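## Task

Carry the tray from the staging bench over to the work bench. Its single tube goes into the blue rack when the dot on its cap is orange, or the green rack when that dot is white, and it must sit fully down in the rack. The tube touching the floor means failure. The bottles on the tray have to finish upright in it, and the tray has to finish resting on the work bench with nothing overhanging the edge. Any number of robots may be used. At the end, release everything and move the robots away. A robot toppling or left leaning means failure. Anything held in place only by a robot at the end does not count.

## Robot and tools

Robots: r1 and r2 are identical Hello Robot Stretch 4 units. Each has an omni-wheel base, a mast with a lift, an arm that telescopes forward, a wrist with yaw, pitch and roll, and a two-finger gripper. They are about 1.6 m tall, and the rim of the base lies within 0.23 m of the base origin. Loose objects can sometimes get nudged by outside pushes.

Frames: each robot reports in its own base frame, with the origin on the floor below the base centre, x forward, y left, z up. hand_pose is a point between the open fingertips, given in that frame, and it can be a little wrong. The odometry frame is the base frame as it was at scene start. base_odometry counts wheel turns only, so slipping shows up as travel. Heading is positive to the left, in -3.142..3.142. When turned_by_wheels and turned_by_imu differ by more than about 0.1 rad, the base probably struck something or slipped. Neither robot knows where the other one is, so use the images, lidar_m or wrist_depth_mm to judge that.

execute_actions(actions, cameras): actions is a list holding either one action or nothing. An empty list simply returns state and images. An action is an object keyed by "r1" and/or "r2", and each robot gets its own entry. Inside an entry you can put "base", "joints", or both, plus optional "pace" and "contact_limits". The other option is "end_of_arm":"enable_torque" on its own, which brings back wrist or gripper motors that switched off after a torque_fault. All motions in one action begin at the same moment.
- base holds exactly one relative move, measured from where the base last reported itself: translate_m (metres, positive forward, -2..2), strafe_m (metres sideways, positive left, -2..2) or rotate_rad (radians, positive counter-clockwise, -3.2..3.2).
- joints holds absolute targets by name: lift_m 0..1.2 m; arm_m 0..0.55 m of extension; wrist_yaw_rad -1.134..4.276 (0 forward, positive left, 3.14 stowed back, above 3.4 the arm may block it); wrist_pitch_rad -1.117..4.259 (0 level, 1.57 pointing down); wrist_roll_rad -1.117..4.259 (positive turns clockwise seen from behind); gripper_m -0.038..0.141, the fingertip gap in metres, where values below 0 press the tips together. Targets outside a range get clipped and reported. Any other bad value or unknown key rejects the whole call.
- pace is "slow", "default", "fast" or "max". Base speed at those paces is 0.1/0.3/0.4/0.6 m/s and turning is 1/2/3/4 rad/s. Above lift 0.2 both are capped lower, down to 0.3 m/s and 1 rad/s at full lift.
- contact_limits {"arm_m": 0..0.75} sets how hard the arm may push before it stops. The default is 0.5.
- cameras lists names such as r1_head_camera, r1_head_left_camera, r1_head_right_camera, r1_wrist_camera and the matching r2_ names, or "all". Null or omitted means all, and [] means none.
One action lasts at most 15 s. A joint, base or robot you leave out may still be driving toward its previous target.

wait(seconds 0..10) issues no commands and returns state and images. zoom_image(camera, region [x0,y0,x1,y1] in pixels, at most 504x504) enlarges part of the most recent full image from that camera. read_manual only returns licence text. finished_scene(scene 1 or 2) ends that scene for good and reports whether it succeeded. Ending a reply without calling a tool ends every remaining scene.

Results: joint_positions, hand_pose, base_odometry and base_tilt (degrees, positive means leaning forward or right, with a fixed bias up to about 1.5). lidar_m is 12 sectors of 30 degrees each: the 1st is straight ahead, going counter-clockwise, so the 4th is left, 7th behind, 10th right. "-" means nothing seen or something closer than 0.25 m. Clear objects and thin legs may be missed. wrist_depth_mm is a 7x7 grid of depths in mm (100..2000). motor_effort is in percent, with the peak in brackets. A squeeze that is really holding something shows up as a clear change in gripper effort, and a loaded level gripper pushes pitch effort away from zero. Wheel effort is positive when it pushes the base to turn right.
Status words: done; off_target (still pushing); contact_stop_at_<key> (blocked, after which that part goes slack); limit_stop_at_tilt (leaning more than 6 degrees, lift, arm and wheels go slack and ignore commands); limit_stop_at_own_body (about to hit itself, which can happen with pitch below -0.2 combined with a strong roll); torque_fault (wrist or gripper motor went limp, so send enable_torque). on_its_own describes anything that was not commanded, and "held at" there means the target. Once a stop is reported, the later execute_actions, wait and finished_scene calls in that same reply are skipped.

Gripping: command gripper_m smaller than the object's width. The further below, the harder the squeeze, and the object is drawn in toward the wrist. The gripper reading and "done" do not confirm that anything is held. If the tips catch on a surface, raise the lift. To unfold at the start, send lift_m 0.4 together with wrist_yaw_rad 0.

Things to avoid: pressing the robots against each other, since a hard press ends the run and once bases touch even a few mm more is too much. Driving or turning with more than 1 kg in hand while arm_m is above 0.2, especially at fast or max. Pushing steadily with the gripper raised high. Dropping things, tubes touching the floor, and slamming. When both robots carry one item together, their travel can differ by about 3 cm per metre, which pulls on both hands and can tip a robot. Finish with grippers open and both robots clear.

Each tool is called after "Request:" by a JSON object that holds its "name" and its "arguments".

## Session

Request:
{"name": "execute_actions", "arguments": {"actions": []}}

Scene clock: 0.00 s.
r1.base_odometry: x=+0.000 y=+0.000 heading=+0.000 (m, m, rad; r1's odometry frame)
r1.turned_by_wheels: +0.000 (rad since the last result)
r1.turned_by_imu: +0.000 (rad since the last result)
r1.base_tilt: forward=+0.5 right=-0.3 (deg)
r1.lidar_m: 0.91 1.57 2.46 1.50 1.86 1.55 1.37 2.39 1.68 0.91 0.78 0.78
r1.base_status: not commanded
r1.joint_positions: lift_m=+0.140 arm_m=+0.000 wrist_yaw_rad=+3.116 wrist_pitch_rad=+0.013 wrist_roll_rad=+0.011 gripper_m=+0.057
r1.joint_status: not commanded
r1.motor_effort: lift_m=+19 arm_m=-1 wrist_yaw_rad=+0 wrist_pitch_rad=-7 wrist_roll_rad=+0 gripper_m=-3 wheel_0=-1 wheel_1=+0 wheel_2=+0 (%)
r1.hand_pose: x=-0.1153 y=+0.0947 z=+0.3145 quat_wxyz=(+0.013, -0.006, +0.006, +1.000) (m; r1's base frame)
r1.wrist_depth_mm: - 140 - - - - - / - 117 157 - - - - / - 126 173 - - - - / 141 142 - - - - - / 1618 1921 - - - - - / 960 1060 195 1205 196 1229 1229 / 715 732 820 109 809 809 854
r2.base_odometry: x=+0.000 y=+0.000 heading=+0.000 (m, m, rad; r2's odometry frame)
r2.turned_by_wheels: +0.000 (rad since the last result)
r2.turned_by_imu: +0.000 (rad since the last result)
r2.base_tilt: forward=+0.4 right=+0.3 (deg)
r2.lidar_m: 1.01 0.95 0.99 1.37 3.66 1.54 1.21 2.78 1.52 1.51 3.86 1.37
r2.base_status: not commanded
r2.joint_positions: lift_m=+0.233 arm_m=+0.002 wrist_yaw_rad=+3.045 wrist_pitch_rad=-0.015 wrist_roll_rad=-0.012 gripper_m=+0.057
r2.joint_status: not commanded
r2.motor_effort: lift_m=+19 arm_m=-1 wrist_yaw_rad=-1 wrist_pitch_rad=-8 wrist_roll_rad=-1 gripper_m=-4 wheel_0=+0 wheel_1=+1 wheel_2=+0 (%)
r2.hand_pose: x=-0.1057 y=+0.1149 z=+0.4157 quat_wxyz=(+0.048, +0.007, -0.006, +0.999) (m; r2's base frame)
r2.wrist_depth_mm: - 137 - - - - - / - 126 271 - - - - / 106 138 224 - - - - / 138 167 - - - - - / - - 1863 1756 1808 - - / 1160 1229 1078 1205 196 1308 1308 / 866 831 931 - 976 891 931
pictures: r1_head_camera, r1_head_left_camera, r1_head_right_camera, r1_wrist_camera, r2_head_camera, r2_head_left_camera, r2_head_right_camera, r2_wrist_camera
Images, in order (width x height): r1_head_camera 420x560, r1_head_left_camera 420x672, r1_head_right_camera 420x672, r1_wrist_camera 616x392, r2_head_camera 420x560, r2_head_left_camera 420x672, r2_head_right_camera 420x672, r2_wrist_camera 616x392.

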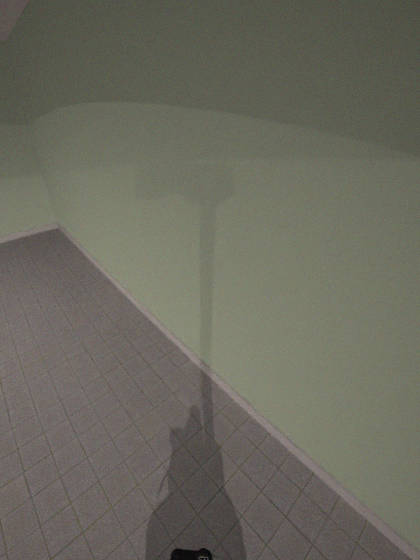

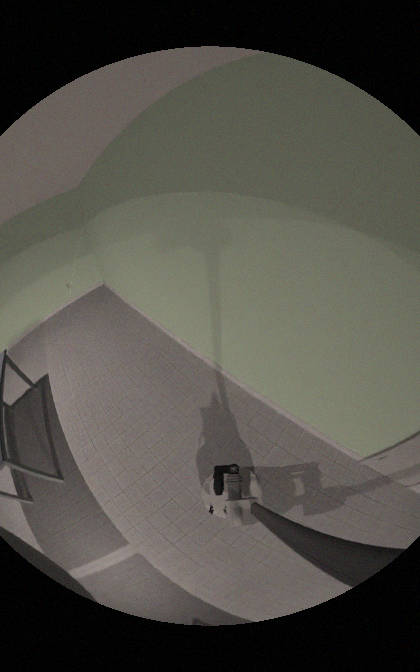

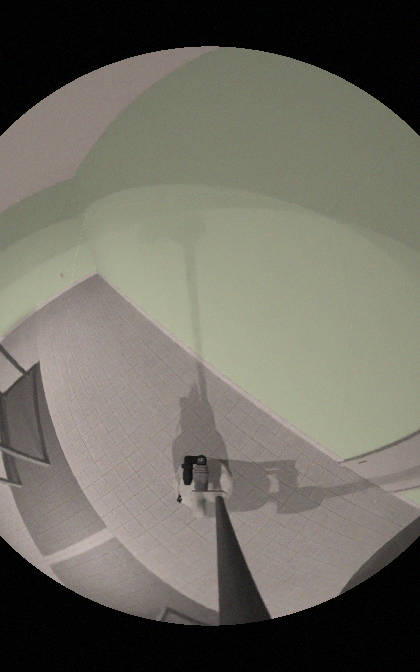

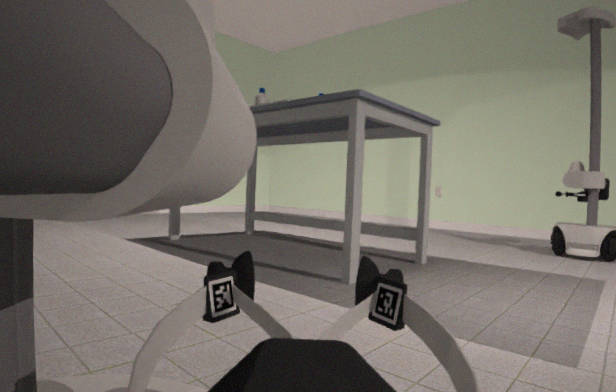

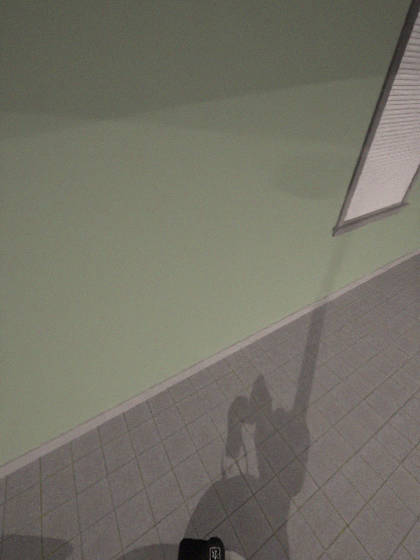

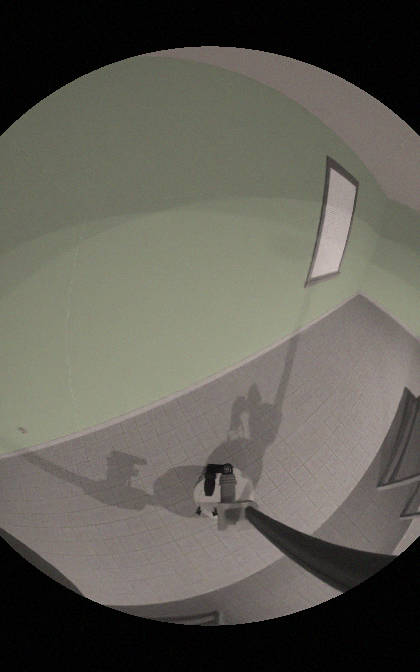

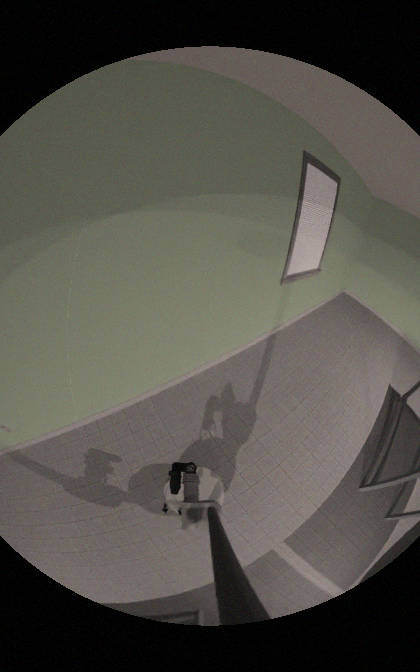

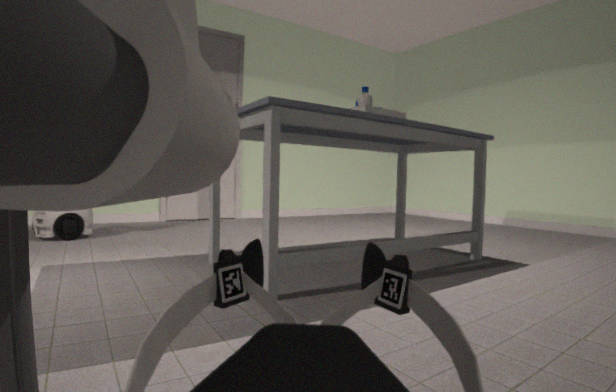

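Request:
{"name": "execute_actions", "arguments": {"actions": [{"r1":{"base":{"rotate_rad":2.5},"joints":{"lift_m":1.0,"wrist_yaw_rad":0}},"r2":{"base":{"rotate_rad":-2.5},"joints":{"lift_m":1.0,"wrist_yaw_rad":0}}}], "cameras": ["r1_head_camera","r1_head_left_camera","r2_head_camera","r2_head_left_camera"]}}

Scene clock: 11.47 s.
r1.base_odometry: x=+0.000 y=+0.000 heading=+2.499 (m, m, rad; r1's odometry frame)
r1.turned_by_wheels: +2.499 (rad since the last result)
r1.turned_by_imu: +2.508 (rad since the last result)
r1.base_tilt: forward=+0.6 right=-0.3 (deg)
r1.lidar_m: 1.97 1.36 1.97 2.14 1.02 0.81 0.78 0.88 1.30 4.49 1.55 1.56
r1.base_status: done
r1.joint_positions: lift_m=+1.000 arm_m=+0.000 wrist_yaw_rad=+0.000 wrist_pitch_rad=+0.013 wrist_roll_rad=+0.011 gripper_m=+0.057
r1.joint_status: all done
r1.motor_effort: lift_m=+21(22) arm_m=-1(1) wrist_yaw_rad=-1(7) wrist_pitch_rad=-7(6) wrist_roll_rad=+0(0) gripper_m=-3(3) wheel_0=-6(8) wheel_1=-5(13) wheel_2=-4(10) (%)
r1.hand_pose: x=+0.4594 y=-0.0874 z=+1.1744 quat_wxyz=(+1.000, +0.005, +0.006, +0.000) (m; r1's base frame)
r1.wrist_depth_mm: - - - - - - - / - - - - - - - / - - - - - - - / - - - - - - - / - - - - - - - / 1255 1397 194 - 196 - - / 1078 - - 109 - - -
r2.base_odometry: x=+0.000 y=+0.000 heading=-2.499 (m, m, rad; r2's odometry frame)
r2.turned_by_wheels: -2.499 (rad since the last result)
r2.turned_by_imu: -2.493 (rad since the last result)
r2.base_tilt: forward=+0.4 right=+0.3 (deg)
r2.lidar_m: 2.52 1.47 1.67 2.59 1.22 0.95 0.94 1.04 1.59 4.16 1.33 1.22
r2.base_status: done
r2.joint_positions: lift_m=+1.000 arm_m=+0.002 wrist_yaw_rad=+0.000 wrist_pitch_rad=-0.015 wrist_roll_rad=-0.012 gripper_m=+0.057
r2.joint_status: all done
r2.motor_effort: lift_m=+22(21) arm_m=-1(1) wrist_yaw_rad=-2(6) wrist_pitch_rad=-8(9) wrist_roll_rad=-1(1) gripper_m=-4(3) wheel_0=+3(8) wheel_1=+1(6) wheel_2=+3(8) (%)
r2.hand_pose: x=+0.4614 y=-0.0873 z=+1.1824 quat_wxyz=(+1.000, -0.006, -0.008, +0.000) (m; r2's base frame)
r2.wrist_depth_mm: - - - - - - - / - - - - - - - / - - - - - - - / - - - - - - - / - - - - - - - / 1366 - - - 196 - 1308 / - - - - - - 1025
pictures: r1_head_camera, r1_head_left_camera, r2_head_camera, r2_head_left_camera
Images, in order (width x height): r1_head_camera 420x560, r1_head_left_camera 420x672, r2_head_camera 420x560, r2_head_left_camera 420x672.

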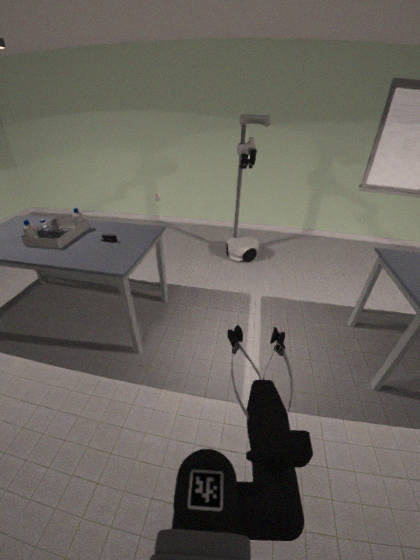

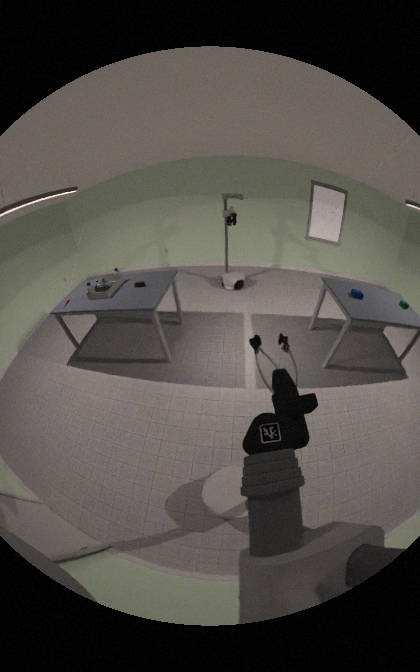

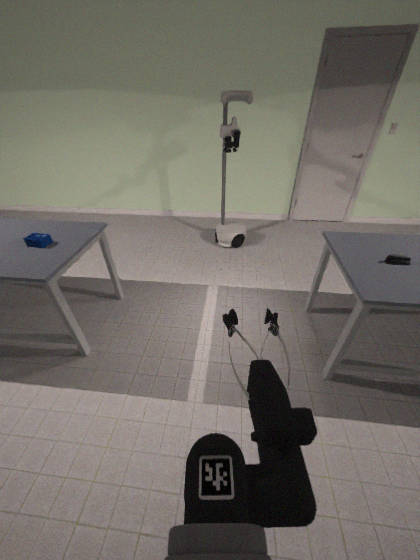

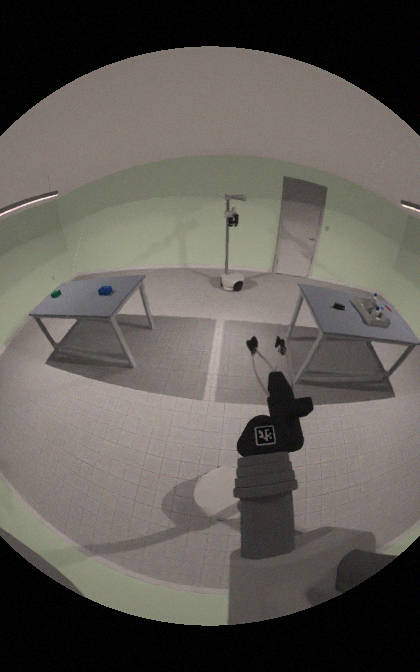

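Request:
{"name": "execute_actions", "arguments": {"actions": [{"r1":{"base":{"rotate_rad":-0.146}},"r2":{"base":{"rotate_rad":-0.145}}}], "cameras": []}}

Request:
{"name": "execute_actions", "arguments": {"actions": [{"r1":{"base":{"strafe_m":1.6}},"r2":{"base":{"strafe_m":-1.45}}}], "cameras": []}}

Request:
{"name": "execute_actions", "arguments": {"actions": [{"r1":{"base":{"translate_m":0.75},"joints":{"wrist_pitch_rad":0.6}},"r2":{"base":{"translate_m":0.55},"joints":{"wrist_pitch_rad":0.6}}}], "cameras": ["r1_head_camera","r1_wrist_camera","r2_head_camera","r2_wrist_camera"]}}

Scene clock: 27.70 s.
r1.base_odometry: x=+0.000 y=+0.000 heading=+2.354 (m, m, rad; r1's odometry frame)
r1.turned_by_wheels: -0.145 (rad since the last result)
r1.turned_by_imu: -0.144 (rad since the last result)
r1.base_tilt: forward=+0.5 right=-0.2 (deg)
r1.lidar_m: 2.52 1.36 1.63 3.40 1.13 0.82 0.77 0.81 1.16 2.98 1.70 1.51
r1.base_status: done
r1.joint_positions: lift_m=+1.000 arm_m=+0.000 wrist_yaw_rad=+0.000 wrist_pitch_rad=+0.013 wrist_roll_rad=+0.011 gripper_m=+0.057
r1.joint_status: not commanded
r1.motor_effort: lift_m=+21(21) arm_m=-1(1) wrist_yaw_rad=+1(1) wrist_pitch_rad=-7(7) wrist_roll_rad=-1(0) gripper_m=-2(5) wheel_0=+6(11) wheel_1=+4(8) wheel_2=+3(11) (%)
r1.hand_pose: x=+0.4594 y=-0.0874 z=+1.1744 quat_wxyz=(+1.000, +0.005, +0.006, +0.000) (m; r1's base frame)
r1.wrist_depth_mm: - - - - - - - / - - - - - - - / - - - - - - - / - - - - - - - / - - - - - - - / 1366 - 195 - 195 - 1537 / - - - 109 - - 1366
r2.base_odometry: x=+0.000 y=+0.000 heading=-2.644 (m, m, rad; r2's odometry frame)
r2.turned_by_wheels: -0.144 (rad since the last result)
r2.turned_by_imu: -0.145 (rad since the last result)
r2.base_tilt: forward=+0.4 right=+0.3 (deg)
r2.lidar_m: 2.63 1.53 1.47 4.14 1.42 1.01 0.96 1.00 1.35 3.43 1.56 1.22
r2.base_status: done
r2.joint_positions: lift_m=+1.000 arm_m=+0.002 wrist_yaw_rad=+0.000 wrist_pitch_rad=-0.015 wrist_roll_rad=-0.012 gripper_m=+0.057
r2.joint_status: not commanded
r2.motor_effort: lift_m=+22(22) arm_m=-1(1) wrist_yaw_rad=+0(0) wrist_pitch_rad=-8(8) wrist_roll_rad=-1(1) gripper_m=-4(4) wheel_0=+3(6) wheel_1=+1(5) wheel_2=+3(8) (%)
r2.hand_pose: x=+0.4614 y=-0.0874 z=+1.1824 quat_wxyz=(+1.000, -0.006, -0.008, +0.000) (m; r2's base frame)
r2.wrist_depth_mm: - - - - - - - / - - - - - - - / - - - - - - - / - - - - - - - / - - - - - - - / - - - - 196 1281 1308 / - - - - - 976 931
pictures: none
No camera images: the call's "cameras" was empty. Leave "cameras" out to get every camera's image.

Scene clock: 34.37 s.
r1.base_odometry: x=-1.134 y=-1.129 heading=+2.354 (m, m, rad; r1's odometry frame)
r1.turned_by_wheels: +0.000 (rad since the last result)
r1.turned_by_imu: +0.011 (rad since the last result)
r1.base_tilt: forward=+0.6 right=-0.3 (deg)
r1.lidar_m: 1.13 1.19 2.74 2.63 1.17 0.86 0.73 0.82 1.19 3.12 2.85 1.19
r1.base_status: done
r1.joint_positions: lift_m=+1.000 arm_m=+0.000 wrist_yaw_rad=+0.000 wrist_pitch_rad=+0.013 wrist_roll_rad=+0.011 gripper_m=+0.057
r1.joint_status: not commanded
r1.motor_effort: lift_m=+20(21) arm_m=-1(1) wrist_yaw_rad=+0(1) wrist_pitch_rad=-7(6) wrist_roll_rad=+0(1) gripper_m=-4(3) wheel_0=-2(12) wheel_1=+2(13) wheel_2=+0(3) (%)
r1.hand_pose: x=+0.4594 y=-0.0874 z=+1.1744 quat_wxyz=(+1.000, +0.005, +0.006, +0.000) (m; r1's base frame)
r1.wrist_depth_mm: - - - - - - - / - - - - - - - / - - - - - - - / - - - - - - - / - - - - - - - / - 1336 194 1160 195 1708 - / 946 960 1008 109 1025 991 1118
r2.base_odometry: x=-0.692 y=+1.274 heading=-2.644 (m, m, rad; r2's odometry frame)
r2.turned_by_wheels: +0.000 (rad since the last result)
r2.turned_by_imu: -0.005 (rad since the last result)
r2.base_tilt: forward=+0.4 right=+0.3 (deg)
r2.lidar_m: 1.06 1.10 2.76 3.89 1.38 0.96 0.92 0.92 1.27 2.71 2.81 1.12
r2.base_status: done
r2.joint_positions: lift_m=+1.000 arm_m=+0.002 wrist_yaw_rad=+0.000 wrist_pitch_rad=-0.015 wrist_roll_rad=-0.012 gripper_m=+0.057
r2.joint_status: not commanded
r2.motor_effort: lift_m=+21(21) arm_m=-1(1) wrist_yaw_rad=-2(1) wrist_pitch_rad=-8(8) wrist_roll_rad=+0(1) gripper_m=-2(4) wheel_0=+0(11) wheel_1=+0(10) wheel_2=+0(3) (%)
r2.hand_pose: x=+0.4614 y=-0.0874 z=+1.1824 quat_wxyz=(+1.000, -0.006, -0.008, +0.000) (m; r2's base frame)
r2.wrist_depth_mm: - - - - - - - / - - - - - - - / - - - - - - - / - - - - - - - / - - - - - - - / 1182 1229 1025 1182 196 - - / 904 891 931 - 960 891 -
pictures: none
No camera images: the call's "cameras" was empty. Leave "cameras" out to get every camera's image.

Scene clock: 38.37 s.
r1.base_odometry: x=-1.663 y=-0.597 heading=+2.354 (m, m, rad; r1's odometry frame)
r1.turned_by_wheels: +0.000 (rad since the last result)
r1.turned_by_imu: +0.003 (rad since the last result)
r1.base_tilt: forward=+0.6 right=-0.2 (deg)
r1.lidar_m: 0.39 0.42 0.58 2.63 2.21 1.60 1.53 1.60 2.22 2.57 0.59 0.44
r1.base_status: done
r1.joint_positions: lift_m=+1.000 arm_m=+0.000 wrist_yaw_rad=+0.000 wrist_pitch_rad=+0.601 wrist_roll_rad=+0.011 gripper_m=+0.057
r1.joint_status: all done
r1.motor_effort: lift_m=+21(21) arm_m=-1(1) wrist_yaw_rad=+0(1) wrist_pitch_rad=-5(6) wrist_roll_rad=-1(1) gripper_m=-2(4) wheel_0=+5(13) wheel_1=+3(8) wheel_2=-3(12) (%)
r1.hand_pose: x=+0.4088 y=-0.0874 z=+1.0148 quat_wxyz=(+0.955, +0.005, +0.296, -0.002) (m; r1's base frame)
r1.wrist_depth_mm: - - - - - - - / - - - - - - - / 878 904 891 831 854 960 - / 707 715 668 676 691 759 715 / 580 597 512 525 585 634 627 / 500 508 195 525 196 530 535 / 439 436 459 109 459 459 469
r2.base_odometry: x=-1.176 y=+1.011 heading=-2.644 (m, m, rad; r2's odometry frame)
r2.turned_by_wheels: +0.000 (rad since the last result)
r2.turned_by_imu: +0.004 (rad since the last result)
r2.base_tilt: forward=+0.4 right=+0.3 (deg)
r2.lidar_m: 0.51 0.54 0.73 2.57 2.17 1.52 1.46 1.52 2.07 2.69 0.76 0.55
r2.base_status: done
r2.joint_positions: lift_m=+1.000 arm_m=+0.002 wrist_yaw_rad=+0.000 wrist_pitch_rad=+0.601 wrist_roll_rad=-0.012 gripper_m=+0.057
r2.joint_status: all done
r2.motor_effort: lift_m=+20(21) arm_m=-1(1) wrist_yaw_rad=+0(0) wrist_pitch_rad=-6(6) wrist_roll_rad=-1(0) gripper_m=-3(3) wheel_0=+1(7) wheel_1=+1(8) wheel_2=+0(11) (%)
r2.hand_pose: x=+0.4108 y=-0.0874 z=+1.0149 quat_wxyz=(+0.955, -0.006, +0.296, +0.002) (m; r2's base frame)
r2.wrist_depth_mm: - - - - - - - / - - - 1078 - - - / 854 768 723 788 842 854 - / 676 597 597 661 691 683 691 / 559 564 549 564 574 564 564 / 508 492 473 477 195 484 480 / 1205 1182 1182 - 1205 1138 1182
pictures: r1_head_camera, r1_wrist_camera, r2_head_camera, r2_wrist_camera
camera_calibration (this result's frames):
r1_wrist_camera: T_world_to_cam=[[0.0209487, -0.999472, 0.0248464, -0.124578], [-0.587775, -0.0324155, -0.808375, 1.11205], [0.808753, 0.00233029, -0.588143, 0.495325], [0, 0, 0, 1]] pos_world=[0.255647, -0.0896194, 1.19337]
r2_wrist_camera: T_world_to_cam=[[0.0734672, -0.997294, 0.00258663, -0.107685], [-0.604983, -0.0466286, -0.794872, 1.09295], [0.792842, 0.0568321, -0.606772, 0.522546], [0, 0, 0, 1]] pos_world=[0.254832, -0.0861287, 1.1861]
Images, in order (width x height): r1_head_camera 420x560, r1_wrist_camera 616x392, r2_head_camera 420x560, r2_wrist_camera 616x392.

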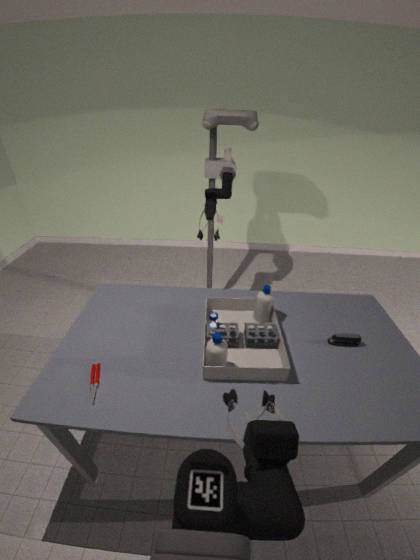

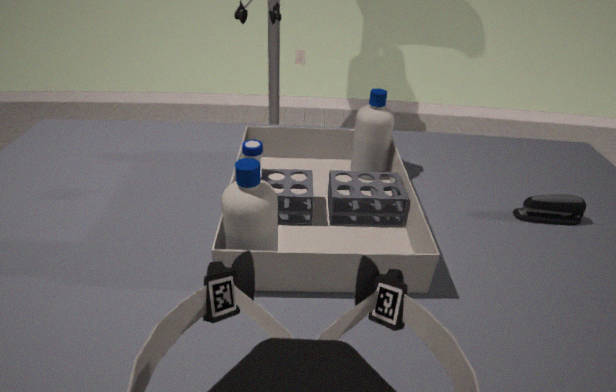

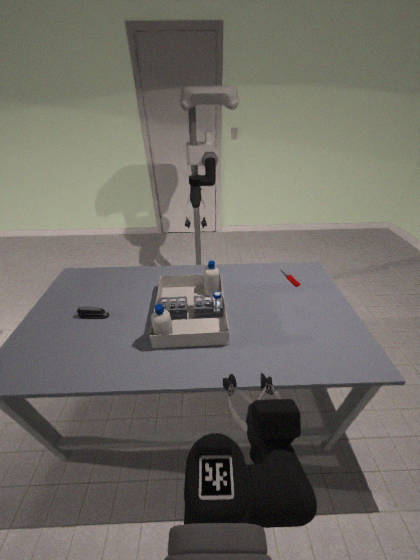

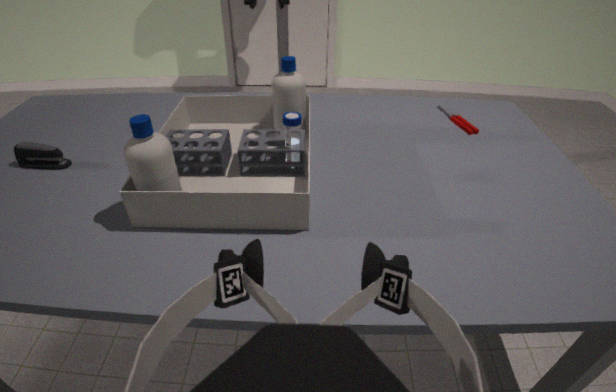

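Request:
{"name": "execute_actions", "arguments": {"actions": [{"r1":{"base":{"strafe_m":-0.045},"joints":{"wrist_pitch_rad":1.57,"wrist_roll_rad":1.57,"arm_m":0.455,"gripper_m":0.07,"lift_m":1.02}},"r2":{"base":{"strafe_m":0.155},"joints":{"wrist_pitch_rad":1.57,"wrist_roll_rad":1.57,"arm_m":0.40,"gripper_m":0.07,"lift_m":1.02}}}], "cameras": []}}

Request:
{"name": "execute_actions", "arguments": {"actions": [{"r1":{"base":{"translate_m":0.1},"joints":{"arm_m":0.355}},"r2":{"base":{"translate_m":0.2},"joints":{"arm_m":0.35}}}], "cameras": ["r1_head_camera","r1_wrist_camera","r2_head_camera","r2_wrist_camera"]}}

Scene clock: 52.60 s.
r1.base_odometry: x=-1.632 y=-0.566 heading=+2.354 (m, m, rad; r1's odometry frame)
r1.turned_by_wheels: +0.000 (rad since the last result)
r1.turned_by_imu: +0.002 (rad since the last result)
r1.base_tilt: forward=+0.6 right=-0.2 (deg)
r1.lidar_m: 0.39 0.43 0.59 2.68 2.25 1.63 1.51 1.60 2.25 2.56 0.57 0.42
r1.base_status: done
r1.joint_positions: lift_m=+1.020 arm_m=+0.454 wrist_yaw_rad=+0.000 wrist_pitch_rad=+1.570 wrist_roll_rad=+1.570 gripper_m=+0.070
r1.joint_status: all done
r1.motor_effort: lift_m=+21(25) arm_m=+5(5) wrist_yaw_rad=-1(0) wrist_pitch_rad=+1(5) wrist_roll_rad=+2(8) gripper_m=-4(4) wheel_0=+5(14) wheel_1=-4(10) wheel_2=+0(2) (%)
r1.hand_pose: x=+0.6254 y=-0.0874 z=+0.9095 quat_wxyz=(+0.501, +0.500, +0.500, -0.499) (m; r1's base frame)
r1.wrist_depth_mm: 370 370 370 370 370 370 1098 / 370 373 370 370 368 370 1098 / 312 338 370 370 373 370 1118 / 314 340 370 373 370 370 904 / 373 366 373 370 373 375 931 / 315 320 200 373 200 377 917 / 342 314 373 109 373 377 1118
r2.base_odometry: x=-1.102 y=+0.875 heading=-2.644 (m, m, rad; r2's odometry frame)
r2.turned_by_wheels: +0.000 (rad since the last result)
r2.turned_by_imu: +0.000 (rad since the last result)
r2.base_tilt: forward=+0.4 right=+0.3 (deg)
r2.lidar_m: 0.51 0.53 0.71 2.40 2.15 1.54 1.47 1.52 2.05 2.84 0.76 0.55
r2.base_status: done
r2.joint_positions: lift_m=+1.020 arm_m=+0.399 wrist_yaw_rad=+0.000 wrist_pitch_rad=+1.570 wrist_roll_rad=+1.570 gripper_m=+0.070
r2.joint_status: all done
r2.motor_effort: lift_m=+22(20) arm_m=+5(4) wrist_yaw_rad=-1(0) wrist_pitch_rad=-1(1) wrist_roll_rad=+1(6) gripper_m=-3(4) wheel_0=+0(8) wheel_1=+0(9) wheel_2=+0(1) (%)
r2.hand_pose: x=+0.5704 y=-0.0874 z=+0.9095 quat_wxyz=(+0.501, +0.500, +0.500, -0.499) (m; r2's base frame)
r2.wrist_depth_mm: 364 362 362 359 1098 1118 1098 / 366 364 364 362 1138 1118 1098 / 364 364 366 368 1098 1098 1098 / 370 368 368 370 1118 904 917 / 370 368 373 370 1098 931 904 / 368 370 370 373 1118 991 1160 / 359 281 375 - 1138 1138 1138
pictures: none
No camera images: the call's "cameras" was empty. Leave "cameras" out to get every camera's image.

Scene clock: 54.67 s.
r1.base_odometry: x=-1.702 y=-0.495 heading=+2.355 (m, m, rad; r1's odometry frame)
r1.turned_by_wheels: +0.001 (rad since the last result)
r1.turned_by_imu: +0.001 (rad since the last result)
r1.base_tilt: forward=+0.6 right=-0.2 (deg)
r1.lidar_m: 0.30 0.31 0.44 2.67 2.38 1.73 1.63 1.72 2.36 2.52 0.44 0.31
r1.base_status: done
r1.joint_positions: lift_m=+1.020 arm_m=+0.356 wrist_yaw_rad=+0.000 wrist_pitch_rad=+1.570 wrist_roll_rad=+1.570 gripper_m=+0.070
r1.joint_status: all done
r1.motor_effort: lift_m=+21(21) arm_m=-5(6) wrist_yaw_rad=+1(0) wrist_pitch_rad=+0(1) wrist_roll_rad=+2(1) gripper_m=-2(2) wheel_0=+4(12) wheel_1=+4(13) wheel_2=+0(11) (%)
r1.hand_pose: x=+0.5270 y=-0.0874 z=+0.9095 quat_wxyz=(+0.500, +0.500, +0.500, -0.500) (m; r1's base frame)
r1.wrist_depth_mm: 370 368 368 370 370 373 1118 / 370 368 370 370 370 370 1118 / 338 340 370 370 373 373 1118 / 342 342 368 373 373 370 1098 / 370 370 370 373 375 373 917 / 345 319 200 370 200 377 1025 / 343 314 375 109 375 379 1118
r2.base_odometry: x=-1.277 y=+0.780 heading=-2.644 (m, m, rad; r2's odometry frame)
r2.turned_by_wheels: +0.000 (rad since the last result)
r2.turned_by_imu: +0.001 (rad since the last result)
r2.base_tilt: forward=+0.4 right=+0.3 (deg)
r2.lidar_m: 0.30 0.31 0.46 2.40 2.46 1.76 1.67 1.76 2.32 2.85 0.46 0.31
r2.base_status: done
r2.joint_positions: lift_m=+1.020 arm_m=+0.351 wrist_yaw_rad=+0.000 wrist_pitch_rad=+1.570 wrist_roll_rad=+1.570 gripper_m=+0.070
r2.joint_status: all done
r2.motor_effort: lift_m=+21(22) arm_m=-5(3) wrist_yaw_rad=-1(0) wrist_pitch_rad=-2(1) wrist_roll_rad=+0(0) gripper_m=-4(4) wheel_0=+2(9) wheel_1=+1(6) wheel_2=-1(8) (%)
r2.hand_pose: x=+0.5221 y=-0.0874 z=+0.9095 quat_wxyz=(+0.501, +0.500, +0.500, -0.499) (m; r2's base frame)
r2.wrist_depth_mm: 364 362 362 359 359 362 1098 / 364 364 362 362 364 364 1078 / 351 306 362 366 368 362 1078 / 368 336 366 368 368 368 931 / 368 347 368 370 368 368 904 / 373 314 373 370 373 375 1138 / 375 315 373 - 377 373 1160
pictures: r1_head_camera, r1_wrist_camera, r2_head_camera, r2_wrist_camera
camera_calibration (this result's frames):
r1_wrist_camera: T_world_to_cam=[[-0.999011, -0.0442822, -0.00411795, 0.522911], [-0.044378, 0.998646, 0.027157, 0.140226], [0.0029098, 0.0273129, -0.999623, 1.13891], [0, 0, 0, 1]] pos_world=[0.525302, -0.147987, 1.13683]
r2_wrist_camera: T_world_to_cam=[[-0.997658, -0.0328864, -0.0599809, 0.584783], [-0.0358538, 0.998151, 0.0490858, 0.103129], [0.0582557, 0.0511214, -0.996992, 1.10836], [0, 0, 0, 1]] pos_world=[0.522543, -0.140368, 1.13504]
Images, in order (width x height): r1_head_camera 420x560, r1_wrist_camera 616x392, r2_head_camera 420x560, r2_wrist_camera 616x392.

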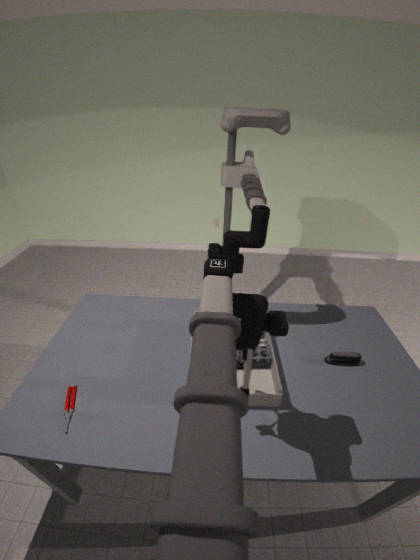

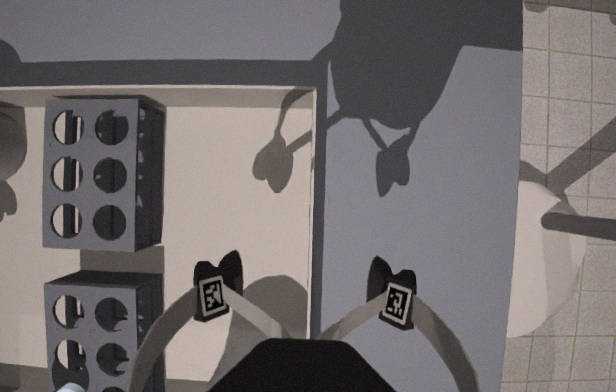

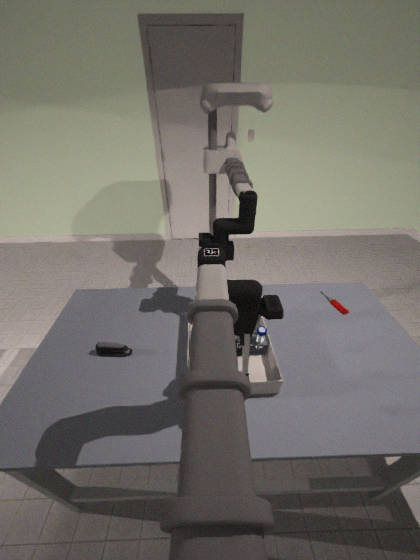

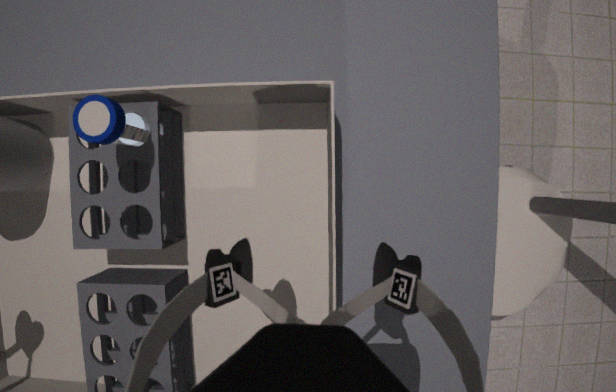

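Request:
{"name": "execute_actions", "arguments": {"actions": [{"r1":{"joints":{"arm_m":0.347,"lift_m":0.912}},"r2":{"joints":{"arm_m":0.333,"lift_m":0.912}}}], "cameras": ["r1_wrist_camera","r2_wrist_camera"]}}

Request:
{"name": "execute_actions", "arguments": {"actions": [{"r1":{"joints":{"gripper_m":-0.03}},"r2":{"joints":{"gripper_m":-0.03}}}], "cameras": ["r1_wrist_camera","r2_wrist_camera"]}}

Request:
{"name": "execute_actions", "arguments": {"actions": [{"r1":{"joints":{"lift_m":0.98},"pace":"slow"},"r2":{"joints":{"lift_m":0.98},"pace":"slow"}}], "cameras": ["r1_head_camera","r1_wrist_camera","r2_head_camera","r2_wrist_camera"]}}

Scene clock: 65.03 s.
r1.base_odometry: x=-1.702 y=-0.495 heading=+2.355 (m, m, rad; r1's odometry frame)
r1.turned_by_wheels: +0.000 (rad since the last result)
r1.turned_by_imu: +0.002 (rad since the last result)
r1.base_tilt: forward=+0.6 right=-0.2 (deg)
r1.lidar_m: 0.27 0.30 0.45 2.66 2.40 1.73 1.63 1.71 2.33 2.52 0.45 0.32
r1.base_status: not commanded
r1.joint_positions: lift_m=+0.912 arm_m=+0.348 wrist_yaw_rad=+0.000 wrist_pitch_rad=+1.570 wrist_roll_rad=+1.570 gripper_m=+0.070
r1.joint_status: all done
r1.motor_effort: lift_m=+17(21) arm_m=-5(5) wrist_yaw_rad=+1(0) wrist_pitch_rad=+0(0) wrist_roll_rad=+1(1) gripper_m=-3(2) wheel_0=+4(4) wheel_1=+4(4) wheel_2=+0(0) (%)
r1.hand_pose: x=+0.5190 y=-0.0874 z=+0.8019 quat_wxyz=(+0.500, +0.500, +0.500, -0.500) (m; r1's base frame)
r1.wrist_depth_mm: 209 237 238 264 264 263 263 / 229 263 263 265 266 265 265 / 234 263 263 266 265 265 265 / 234 264 263 266 265 265 266 / 235 263 265 266 266 266 266 / 255 265 200 264 200 268 267 / 236 267 265 109 267 268 268
r2.base_odometry: x=-1.277 y=+0.780 heading=-2.644 (m, m, rad; r2's odometry frame)
r2.turned_by_wheels: +0.000 (rad since the last result)
r2.turned_by_imu: -0.001 (rad since the last result)
r2.base_tilt: forward=+0.4 right=+0.3 (deg)
r2.lidar_m: 0.30 0.32 0.44 2.40 2.45 1.77 1.67 1.72 2.33 2.85 0.46 0.33
r2.base_status: not commanded
r2.joint_positions: lift_m=+0.912 arm_m=+0.334 wrist_yaw_rad=+0.000 wrist_pitch_rad=+1.570 wrist_roll_rad=+1.570 gripper_m=+0.070
r2.joint_status: all done
r2.motor_effort: lift_m=+17(19) arm_m=-5(7) wrist_yaw_rad=-1(2) wrist_pitch_rad=-1(2) wrist_roll_rad=+1(1) gripper_m=-3(2) wheel_0=+2(2) wheel_1=+1(1) wheel_2=-1(1) (%)
r2.hand_pose: x=+0.5051 y=-0.0874 z=+0.8019 quat_wxyz=(+0.501, +0.500, +0.500, -0.499) (m; r2's base frame)
r2.wrist_depth_mm: 227 231 209 256 256 254 991 / 207 254 257 257 257 257 621 / 220 258 257 258 258 258 634 / 230 259 260 260 260 262 778 / 232 259 260 262 260 262 798 / 243 263 262 263 264 265 809 / 236 259 265 - 265 265 1042
pictures: r1_wrist_camera, r2_wrist_camera
camera_calibration (this result's frames):
r1_wrist_camera: T_world_to_cam=[[-0.999009, -0.0443086, -0.00411807, 0.51447], [-0.0444043, 0.998644, 0.027157, 0.142808], [0.0029092, 0.027313, -0.999623, 1.03132], [0, 0, 0, 1]] pos_world=[0.517301, -0.147987, 1.02918]
r2_wrist_camera: T_world_to_cam=[[-0.997658, -0.0328818, -0.0599754, 0.561386], [-0.0358489, 0.998151, 0.049086, 0.107802], [0.0582505, 0.0511211, -0.996992, 1.00203], [0, 0, 0, 1]] pos_world=[0.505567, -0.140368, 1.02739]
Images, in order (width x height): r1_wrist_camera 616x392, r2_wrist_camera 616x392.

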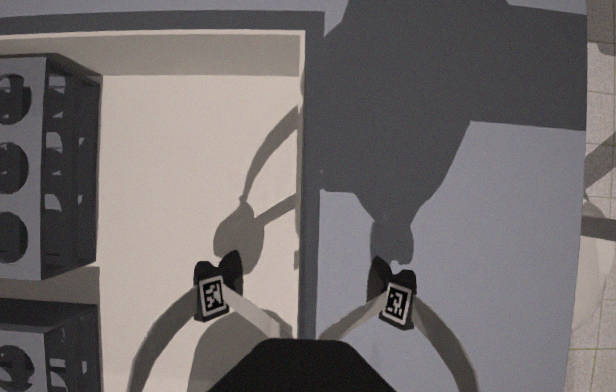

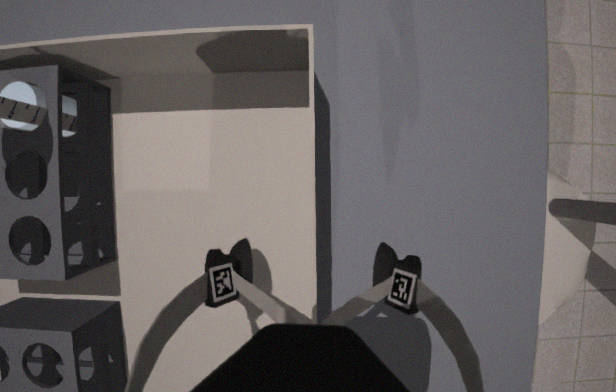

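Scene clock: 66.73 s.
r1.base_odometry: x=-1.702 y=-0.495 heading=+2.355 (m, m, rad; r1's odometry frame)
r1.turned_by_wheels: +0.000 (rad since the last result)
r1.turned_by_imu: +0.001 (rad since the last result)
r1.base_tilt: forward=+0.7 right=-0.3 (deg)
r1.lidar_m: 0.27 0.31 0.41 2.68 2.39 1.71 1.64 1.70 2.37 2.54 0.46 0.33
r1.base_status: not commanded
r1.joint_positions: lift_m=+0.912 arm_m=+0.348 wrist_yaw_rad=+0.001 wrist_pitch_rad=+1.567 wrist_roll_rad=+1.570 gripper_m=-0.029
r1.joint_status: all done
r1.motor_effort: lift_m=+20(20) arm_m=-5(5) wrist_yaw_rad=-4(4) wrist_pitch_rad=+7(9) wrist_roll_rad=+0(1) gripper_m=-17(18) wheel_0=+4(4) wheel_1=+4(4) wheel_2=+0(0) (%)
r1.hand_pose: x=+0.5198 y=-0.0874 z=+0.8017 quat_wxyz=(+0.501, +0.500, +0.500, -0.499) (m; r1's base frame)
r1.wrist_depth_mm: 195 205 205 263 262 262 262 / 227 256 256 256 263 262 262 / 227 259 257 258 263 265 263 / 229 258 258 258 264 264 264 / 229 258 258 259 265 265 265 / 253 260 185 208 185 266 266 / 232 260 262 109 266 267 266
r2.base_odometry: x=-1.277 y=+0.780 heading=-2.644 (m, m, rad; r2's odometry frame)
r2.turned_by_wheels: +0.000 (rad since the last result)
r2.turned_by_imu: +0.000 (rad since the last result)
r2.base_tilt: forward=+0.3 right=+0.3 (deg)
r2.lidar_m: 0.30 0.33 0.46 2.40 2.43 1.76 1.66 1.72 2.33 2.84 0.45 0.32
r2.base_status: not commanded
r2.joint_positions: lift_m=+0.912 arm_m=+0.334 wrist_yaw_rad=+0.002 wrist_pitch_rad=+1.567 wrist_roll_rad=+1.570 gripper_m=-0.029
r2.joint_status: all done
r2.motor_effort: lift_m=+20(20) arm_m=-5(5) wrist_yaw_rad=-6(4) wrist_pitch_rad=+6(7) wrist_roll_rad=+1(1) gripper_m=-21(25) wheel_0=+2(2) wheel_1=+1(1) wheel_2=-1(1) (%)
r2.hand_pose: x=+0.5060 y=-0.0874 z=+0.8017 quat_wxyz=(+0.502, +0.500, +0.500, -0.498) (m; r2's base frame)
r2.wrist_depth_mm: 196 203 201 254 255 253 621 / 211 252 252 251 255 255 621 / 224 254 253 254 257 256 634 / 226 256 254 255 259 259 492 / 227 257 257 212 260 258 809 / 239 258 181 185 180 263 809 / 231 255 259 - 265 264 1042
pictures: r1_wrist_camera, r2_wrist_camera
camera_calibration (this result's frames):
r1_wrist_camera: T_world_to_cam=[[-0.998944, -0.0454438, -0.0067215, 0.517272], [-0.0456098, 0.998593, 0.0270411, 0.143565], [0.0054832, 0.0273191, -0.999612, 1.02976], [0, 0, 0, 1]] pos_world=[0.517627, -0.147989, 1.02895]
r2_wrist_camera: T_world_to_cam=[[-0.997444, -0.0344728, -0.0625822, 0.56409], [-0.037569, 0.998092, 0.0489918, 0.108783], [0.0607739, 0.0512178, -0.996837, 1.00037], [0, 0, 0, 1]] pos_world=[0.505938, -0.140366, 1.02718]
Images, in order (width x height): r1_wrist_camera 616x392, r2_wrist_camera 616x392.

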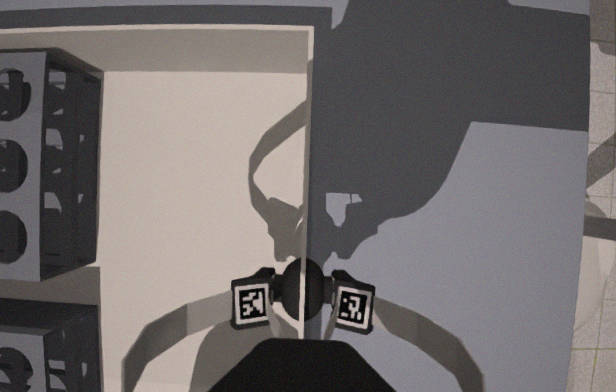

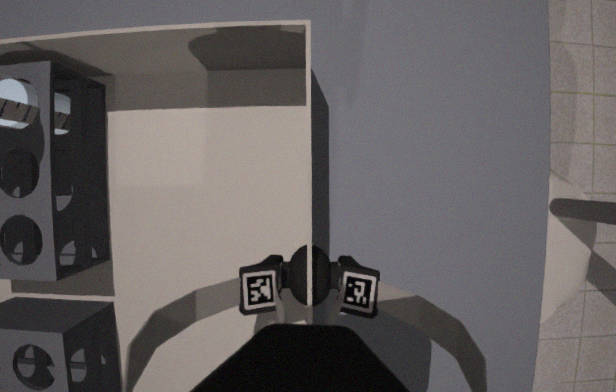

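Scene clock: 68.20 s.
r1.base_odometry: x=-1.702 y=-0.495 heading=+2.355 (m, m, rad; r1's odometry frame)
r1.turned_by_wheels: +0.000 (rad since the last result)
r1.turned_by_imu: +0.001 (rad since the last result)
r1.base_tilt: forward=+0.6 right=-0.2 (deg)
r1.lidar_m: 0.28 0.31 0.46 2.68 2.36 1.74 1.62 1.70 2.36 2.53 0.47 0.34
r1.base_status: not commanded
r1.joint_positions: lift_m=+0.980 arm_m=+0.348 wrist_yaw_rad=+0.001 wrist_pitch_rad=+1.567 wrist_roll_rad=+1.570 gripper_m=-0.029
r1.joint_status: all done
r1.motor_effort: lift_m=+24(25) arm_m=-5(5) wrist_yaw_rad=-3(3) wrist_pitch_rad=+8(7) wrist_roll_rad=+1(1) gripper_m=-19(18) wheel_0=+4(4) wheel_1=+4(4) wheel_2=+0(0) (%)
r1.hand_pose: x=+0.5198 y=-0.0874 z=+0.8693 quat_wxyz=(+0.501, +0.500, +0.500, -0.499) (m; r1's base frame)
r1.wrist_depth_mm: 195 205 205 329 329 327 1078 / 227 257 255 257 327 330 1042 / 227 256 256 258 330 332 1060 / 229 258 258 258 332 332 866 / 229 259 259 258 330 330 866 / 252 259 185 206 185 332 866 / 230 260 260 109 334 334 1078
r2.base_odometry: x=-1.277 y=+0.780 heading=-2.644 (m, m, rad; r2's odometry frame)
r2.turned_by_wheels: +0.000 (rad since the last result)
r2.turned_by_imu: +0.000 (rad since the last result)
r2.base_tilt: forward=+0.4 right=+0.2 (deg)
r2.lidar_m: 0.30 0.32 0.45 2.39 2.44 1.76 1.67 1.74 2.35 2.84 0.47 0.30
r2.base_status: not commanded
r2.joint_positions: lift_m=+0.980 arm_m=+0.334 wrist_yaw_rad=+0.002 wrist_pitch_rad=+1.567 wrist_roll_rad=+1.570 gripper_m=-0.029
r2.joint_status: all done
r2.motor_effort: lift_m=+25(22) arm_m=-5(5) wrist_yaw_rad=-4(3) wrist_pitch_rad=+6(6) wrist_roll_rad=+1(1) gripper_m=-20(22) wheel_0=+2(2) wheel_1=+1(1) wheel_2=-1(1) (%)
r2.hand_pose: x=+0.5060 y=-0.0874 z=+0.8693 quat_wxyz=(+0.502, +0.500, +0.500, -0.498) (m; r2's base frame)
r2.wrist_depth_mm: 197 204 203 320 322 320 1042 / 211 251 251 252 324 322 1060 / 224 254 252 253 322 324 1060 / 225 254 255 255 325 327 854 / 210 257 256 211 329 327 878 / 240 258 180 185 180 332 1098 / 231 256 259 - 334 334 1118
pictures: r1_head_camera, r1_wrist_camera, r2_head_camera, r2_wrist_camera
camera_calibration (this result's frames):
r1_wrist_camera: T_world_to_cam=[[-0.998944, -0.0454435, -0.00672138, 0.517726], [-0.0456094, 0.998593, 0.0270411, 0.141737], [0.00548309, 0.0273191, -0.999612, 1.09734], [0, 0, 0, 1]] pos_world=[0.517627, -0.147989, 1.09656]
r2_wrist_camera: T_world_to_cam=[[-0.997444, -0.0344728, -0.0625821, 0.56832], [-0.0375691, 0.998092, 0.0489918, 0.105471], [0.0607738, 0.0512178, -0.996837, 1.06775], [0, 0, 0, 1]] pos_world=[0.505938, -0.140366, 1.09477]
Images, in order (width x height): r1_head_camera 420x560, r1_wrist_camera 616x392, r2_head_camera 420x560, r2_wrist_camera 616x392.

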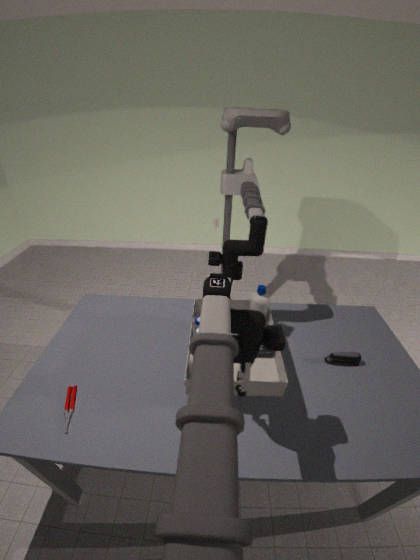

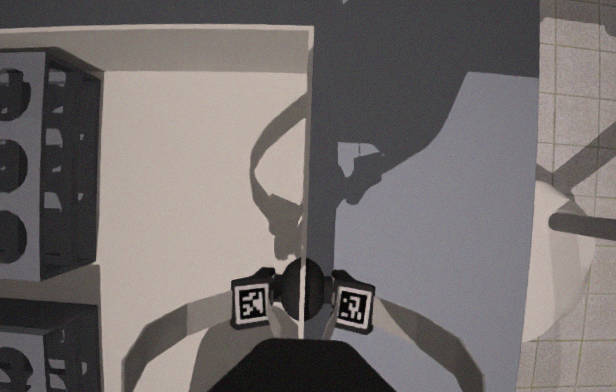

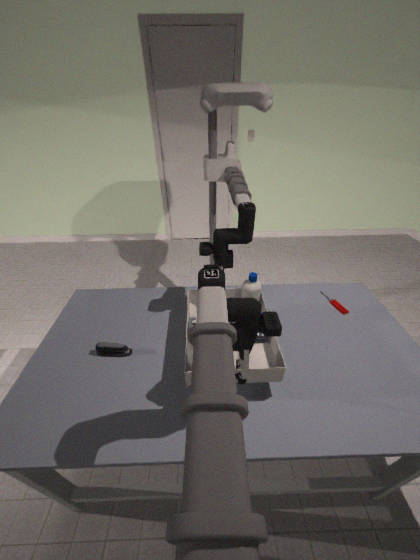

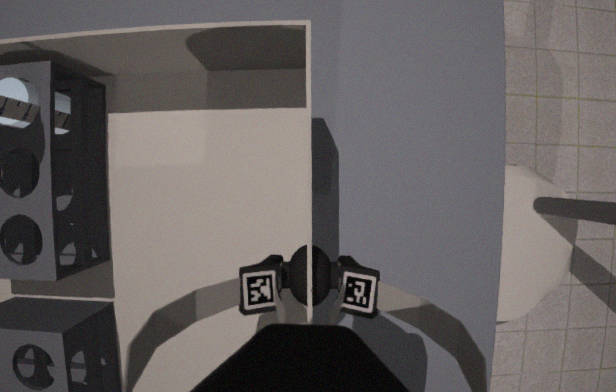

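Request:
{"name": "execute_actions", "arguments": {"actions": [{"r1":{"joints":{"lift_m":1.04},"base":{"strafe_m":-0.6},"pace":"slow"},"r2":{"joints":{"lift_m":1.04},"base":{"strafe_m":0.6},"pace":"slow"}}], "cameras": ["r1_head_right_camera","r2_head_left_camera"]}}

Request:
{"name": "execute_actions", "arguments": {"actions": [{"r1":{"base":{"strafe_m":-0.9},"pace":"slow"},"r2":{"base":{"strafe_m":0.9},"pace":"slow"}}], "cameras": ["r1_head_right_camera","r2_head_left_camera","r1_wrist_camera"]}}

Scene clock: 83.80 s.
r1.base_odometry: x=-1.277 y=-0.071 heading=+2.355 (m, m, rad; r1's odometry frame)
r1.turned_by_wheels: +0.000 (rad since the last result)
r1.turned_by_imu: +0.002 (rad since the last result)
r1.base_tilt: forward=+0.6 right=-0.2 (deg)
r1.lidar_m: 0.28 0.31 0.45 1.20 2.40 1.72 1.63 1.74 2.34 1.95 1.99 0.32
r1.base_status: done
r1.joint_positions: lift_m=+1.040 arm_m=+0.348 wrist_yaw_rad=+0.000 wrist_pitch_rad=+1.571 wrist_roll_rad=+1.570 gripper_m=-0.029
r1.joint_status: all done
r1.motor_effort: lift_m=+24(26) arm_m=-4(4) wrist_yaw_rad=+0(3) wrist_pitch_rad=-4(7) wrist_roll_rad=+1(0) gripper_m=-20(18) wheel_0=+6(14) wheel_1=-5(12) wheel_2=+0(1) (%)
r1.hand_pose: x=+0.5185 y=-0.0874 z=+0.9293 quat_wxyz=(+0.500, +0.500, +0.500, -0.500) (m; r1's base frame)
r1.wrist_depth_mm: 202 204 204 1118 1118 1138 1118 / 225 256 255 256 1138 1118 1138 / 227 256 256 256 389 389 1118 / 229 256 257 257 392 389 1138 / 229 258 260 258 389 394 931 / 249 259 186 204 185 397 1138 / 230 260 262 109 392 1160 1160
r2.base_odometry: x=-0.991 y=+0.253 heading=-2.644 (m, m, rad; r2's odometry frame)
r2.turned_by_wheels: +0.000 (rad since the last result)
r2.turned_by_imu: +0.000 (rad since the last result)
r2.base_tilt: forward=+0.3 right=+0.3 (deg)
r2.lidar_m: 0.29 0.33 1.86 1.78 2.47 1.78 1.68 1.76 2.36 1.34 0.45 0.32
r2.base_status: done
r2.joint_positions: lift_m=+1.040 arm_m=+0.334 wrist_yaw_rad=+0.000 wrist_pitch_rad=+1.571 wrist_roll_rad=+1.570 gripper_m=-0.029
r2.joint_status: all done
r2.motor_effort: lift_m=+25(26) arm_m=-5(5) wrist_yaw_rad=-3(6) wrist_pitch_rad=-4(6) wrist_roll_rad=+1(1) gripper_m=-20(22) wheel_0=-1(10) wheel_1=+1(3) wheel_2=+0(1) (%)
r2.hand_pose: x=+0.5047 y=-0.0874 z=+0.9293 quat_wxyz=(+0.500, +0.500, +0.500, -0.500) (m; r2's base frame)
r2.wrist_depth_mm: 196 204 202 377 379 379 1118 / 210 251 250 252 382 379 1098 / 223 253 252 253 382 387 1138 / 224 254 254 254 387 904 1008 / 226 256 255 254 392 931 960 / 242 258 181 197 181 931 1160 / 216 257 258 - 394 1138 1182
pictures: r1_head_right_camera, r2_head_left_camera
Images, in order (width x height): r1_head_right_camera 420x672, r2_head_left_camera 420x672.

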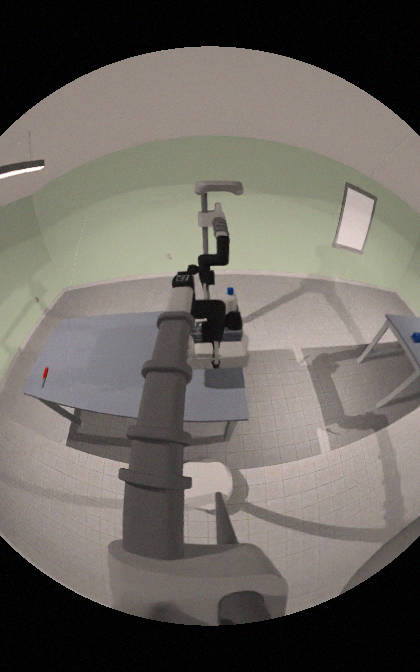

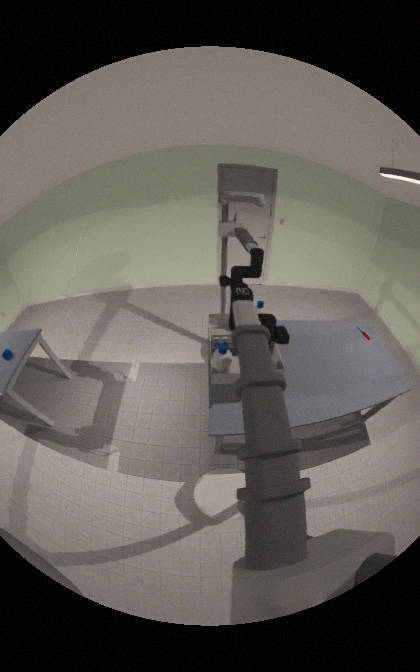

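action 0: r1: "base": strafe_m = -0.9 would last too long for one action: at the pace "slow" strafe_m can be at most 0.78 in either direction: name a faster pace, or command the rest in another action


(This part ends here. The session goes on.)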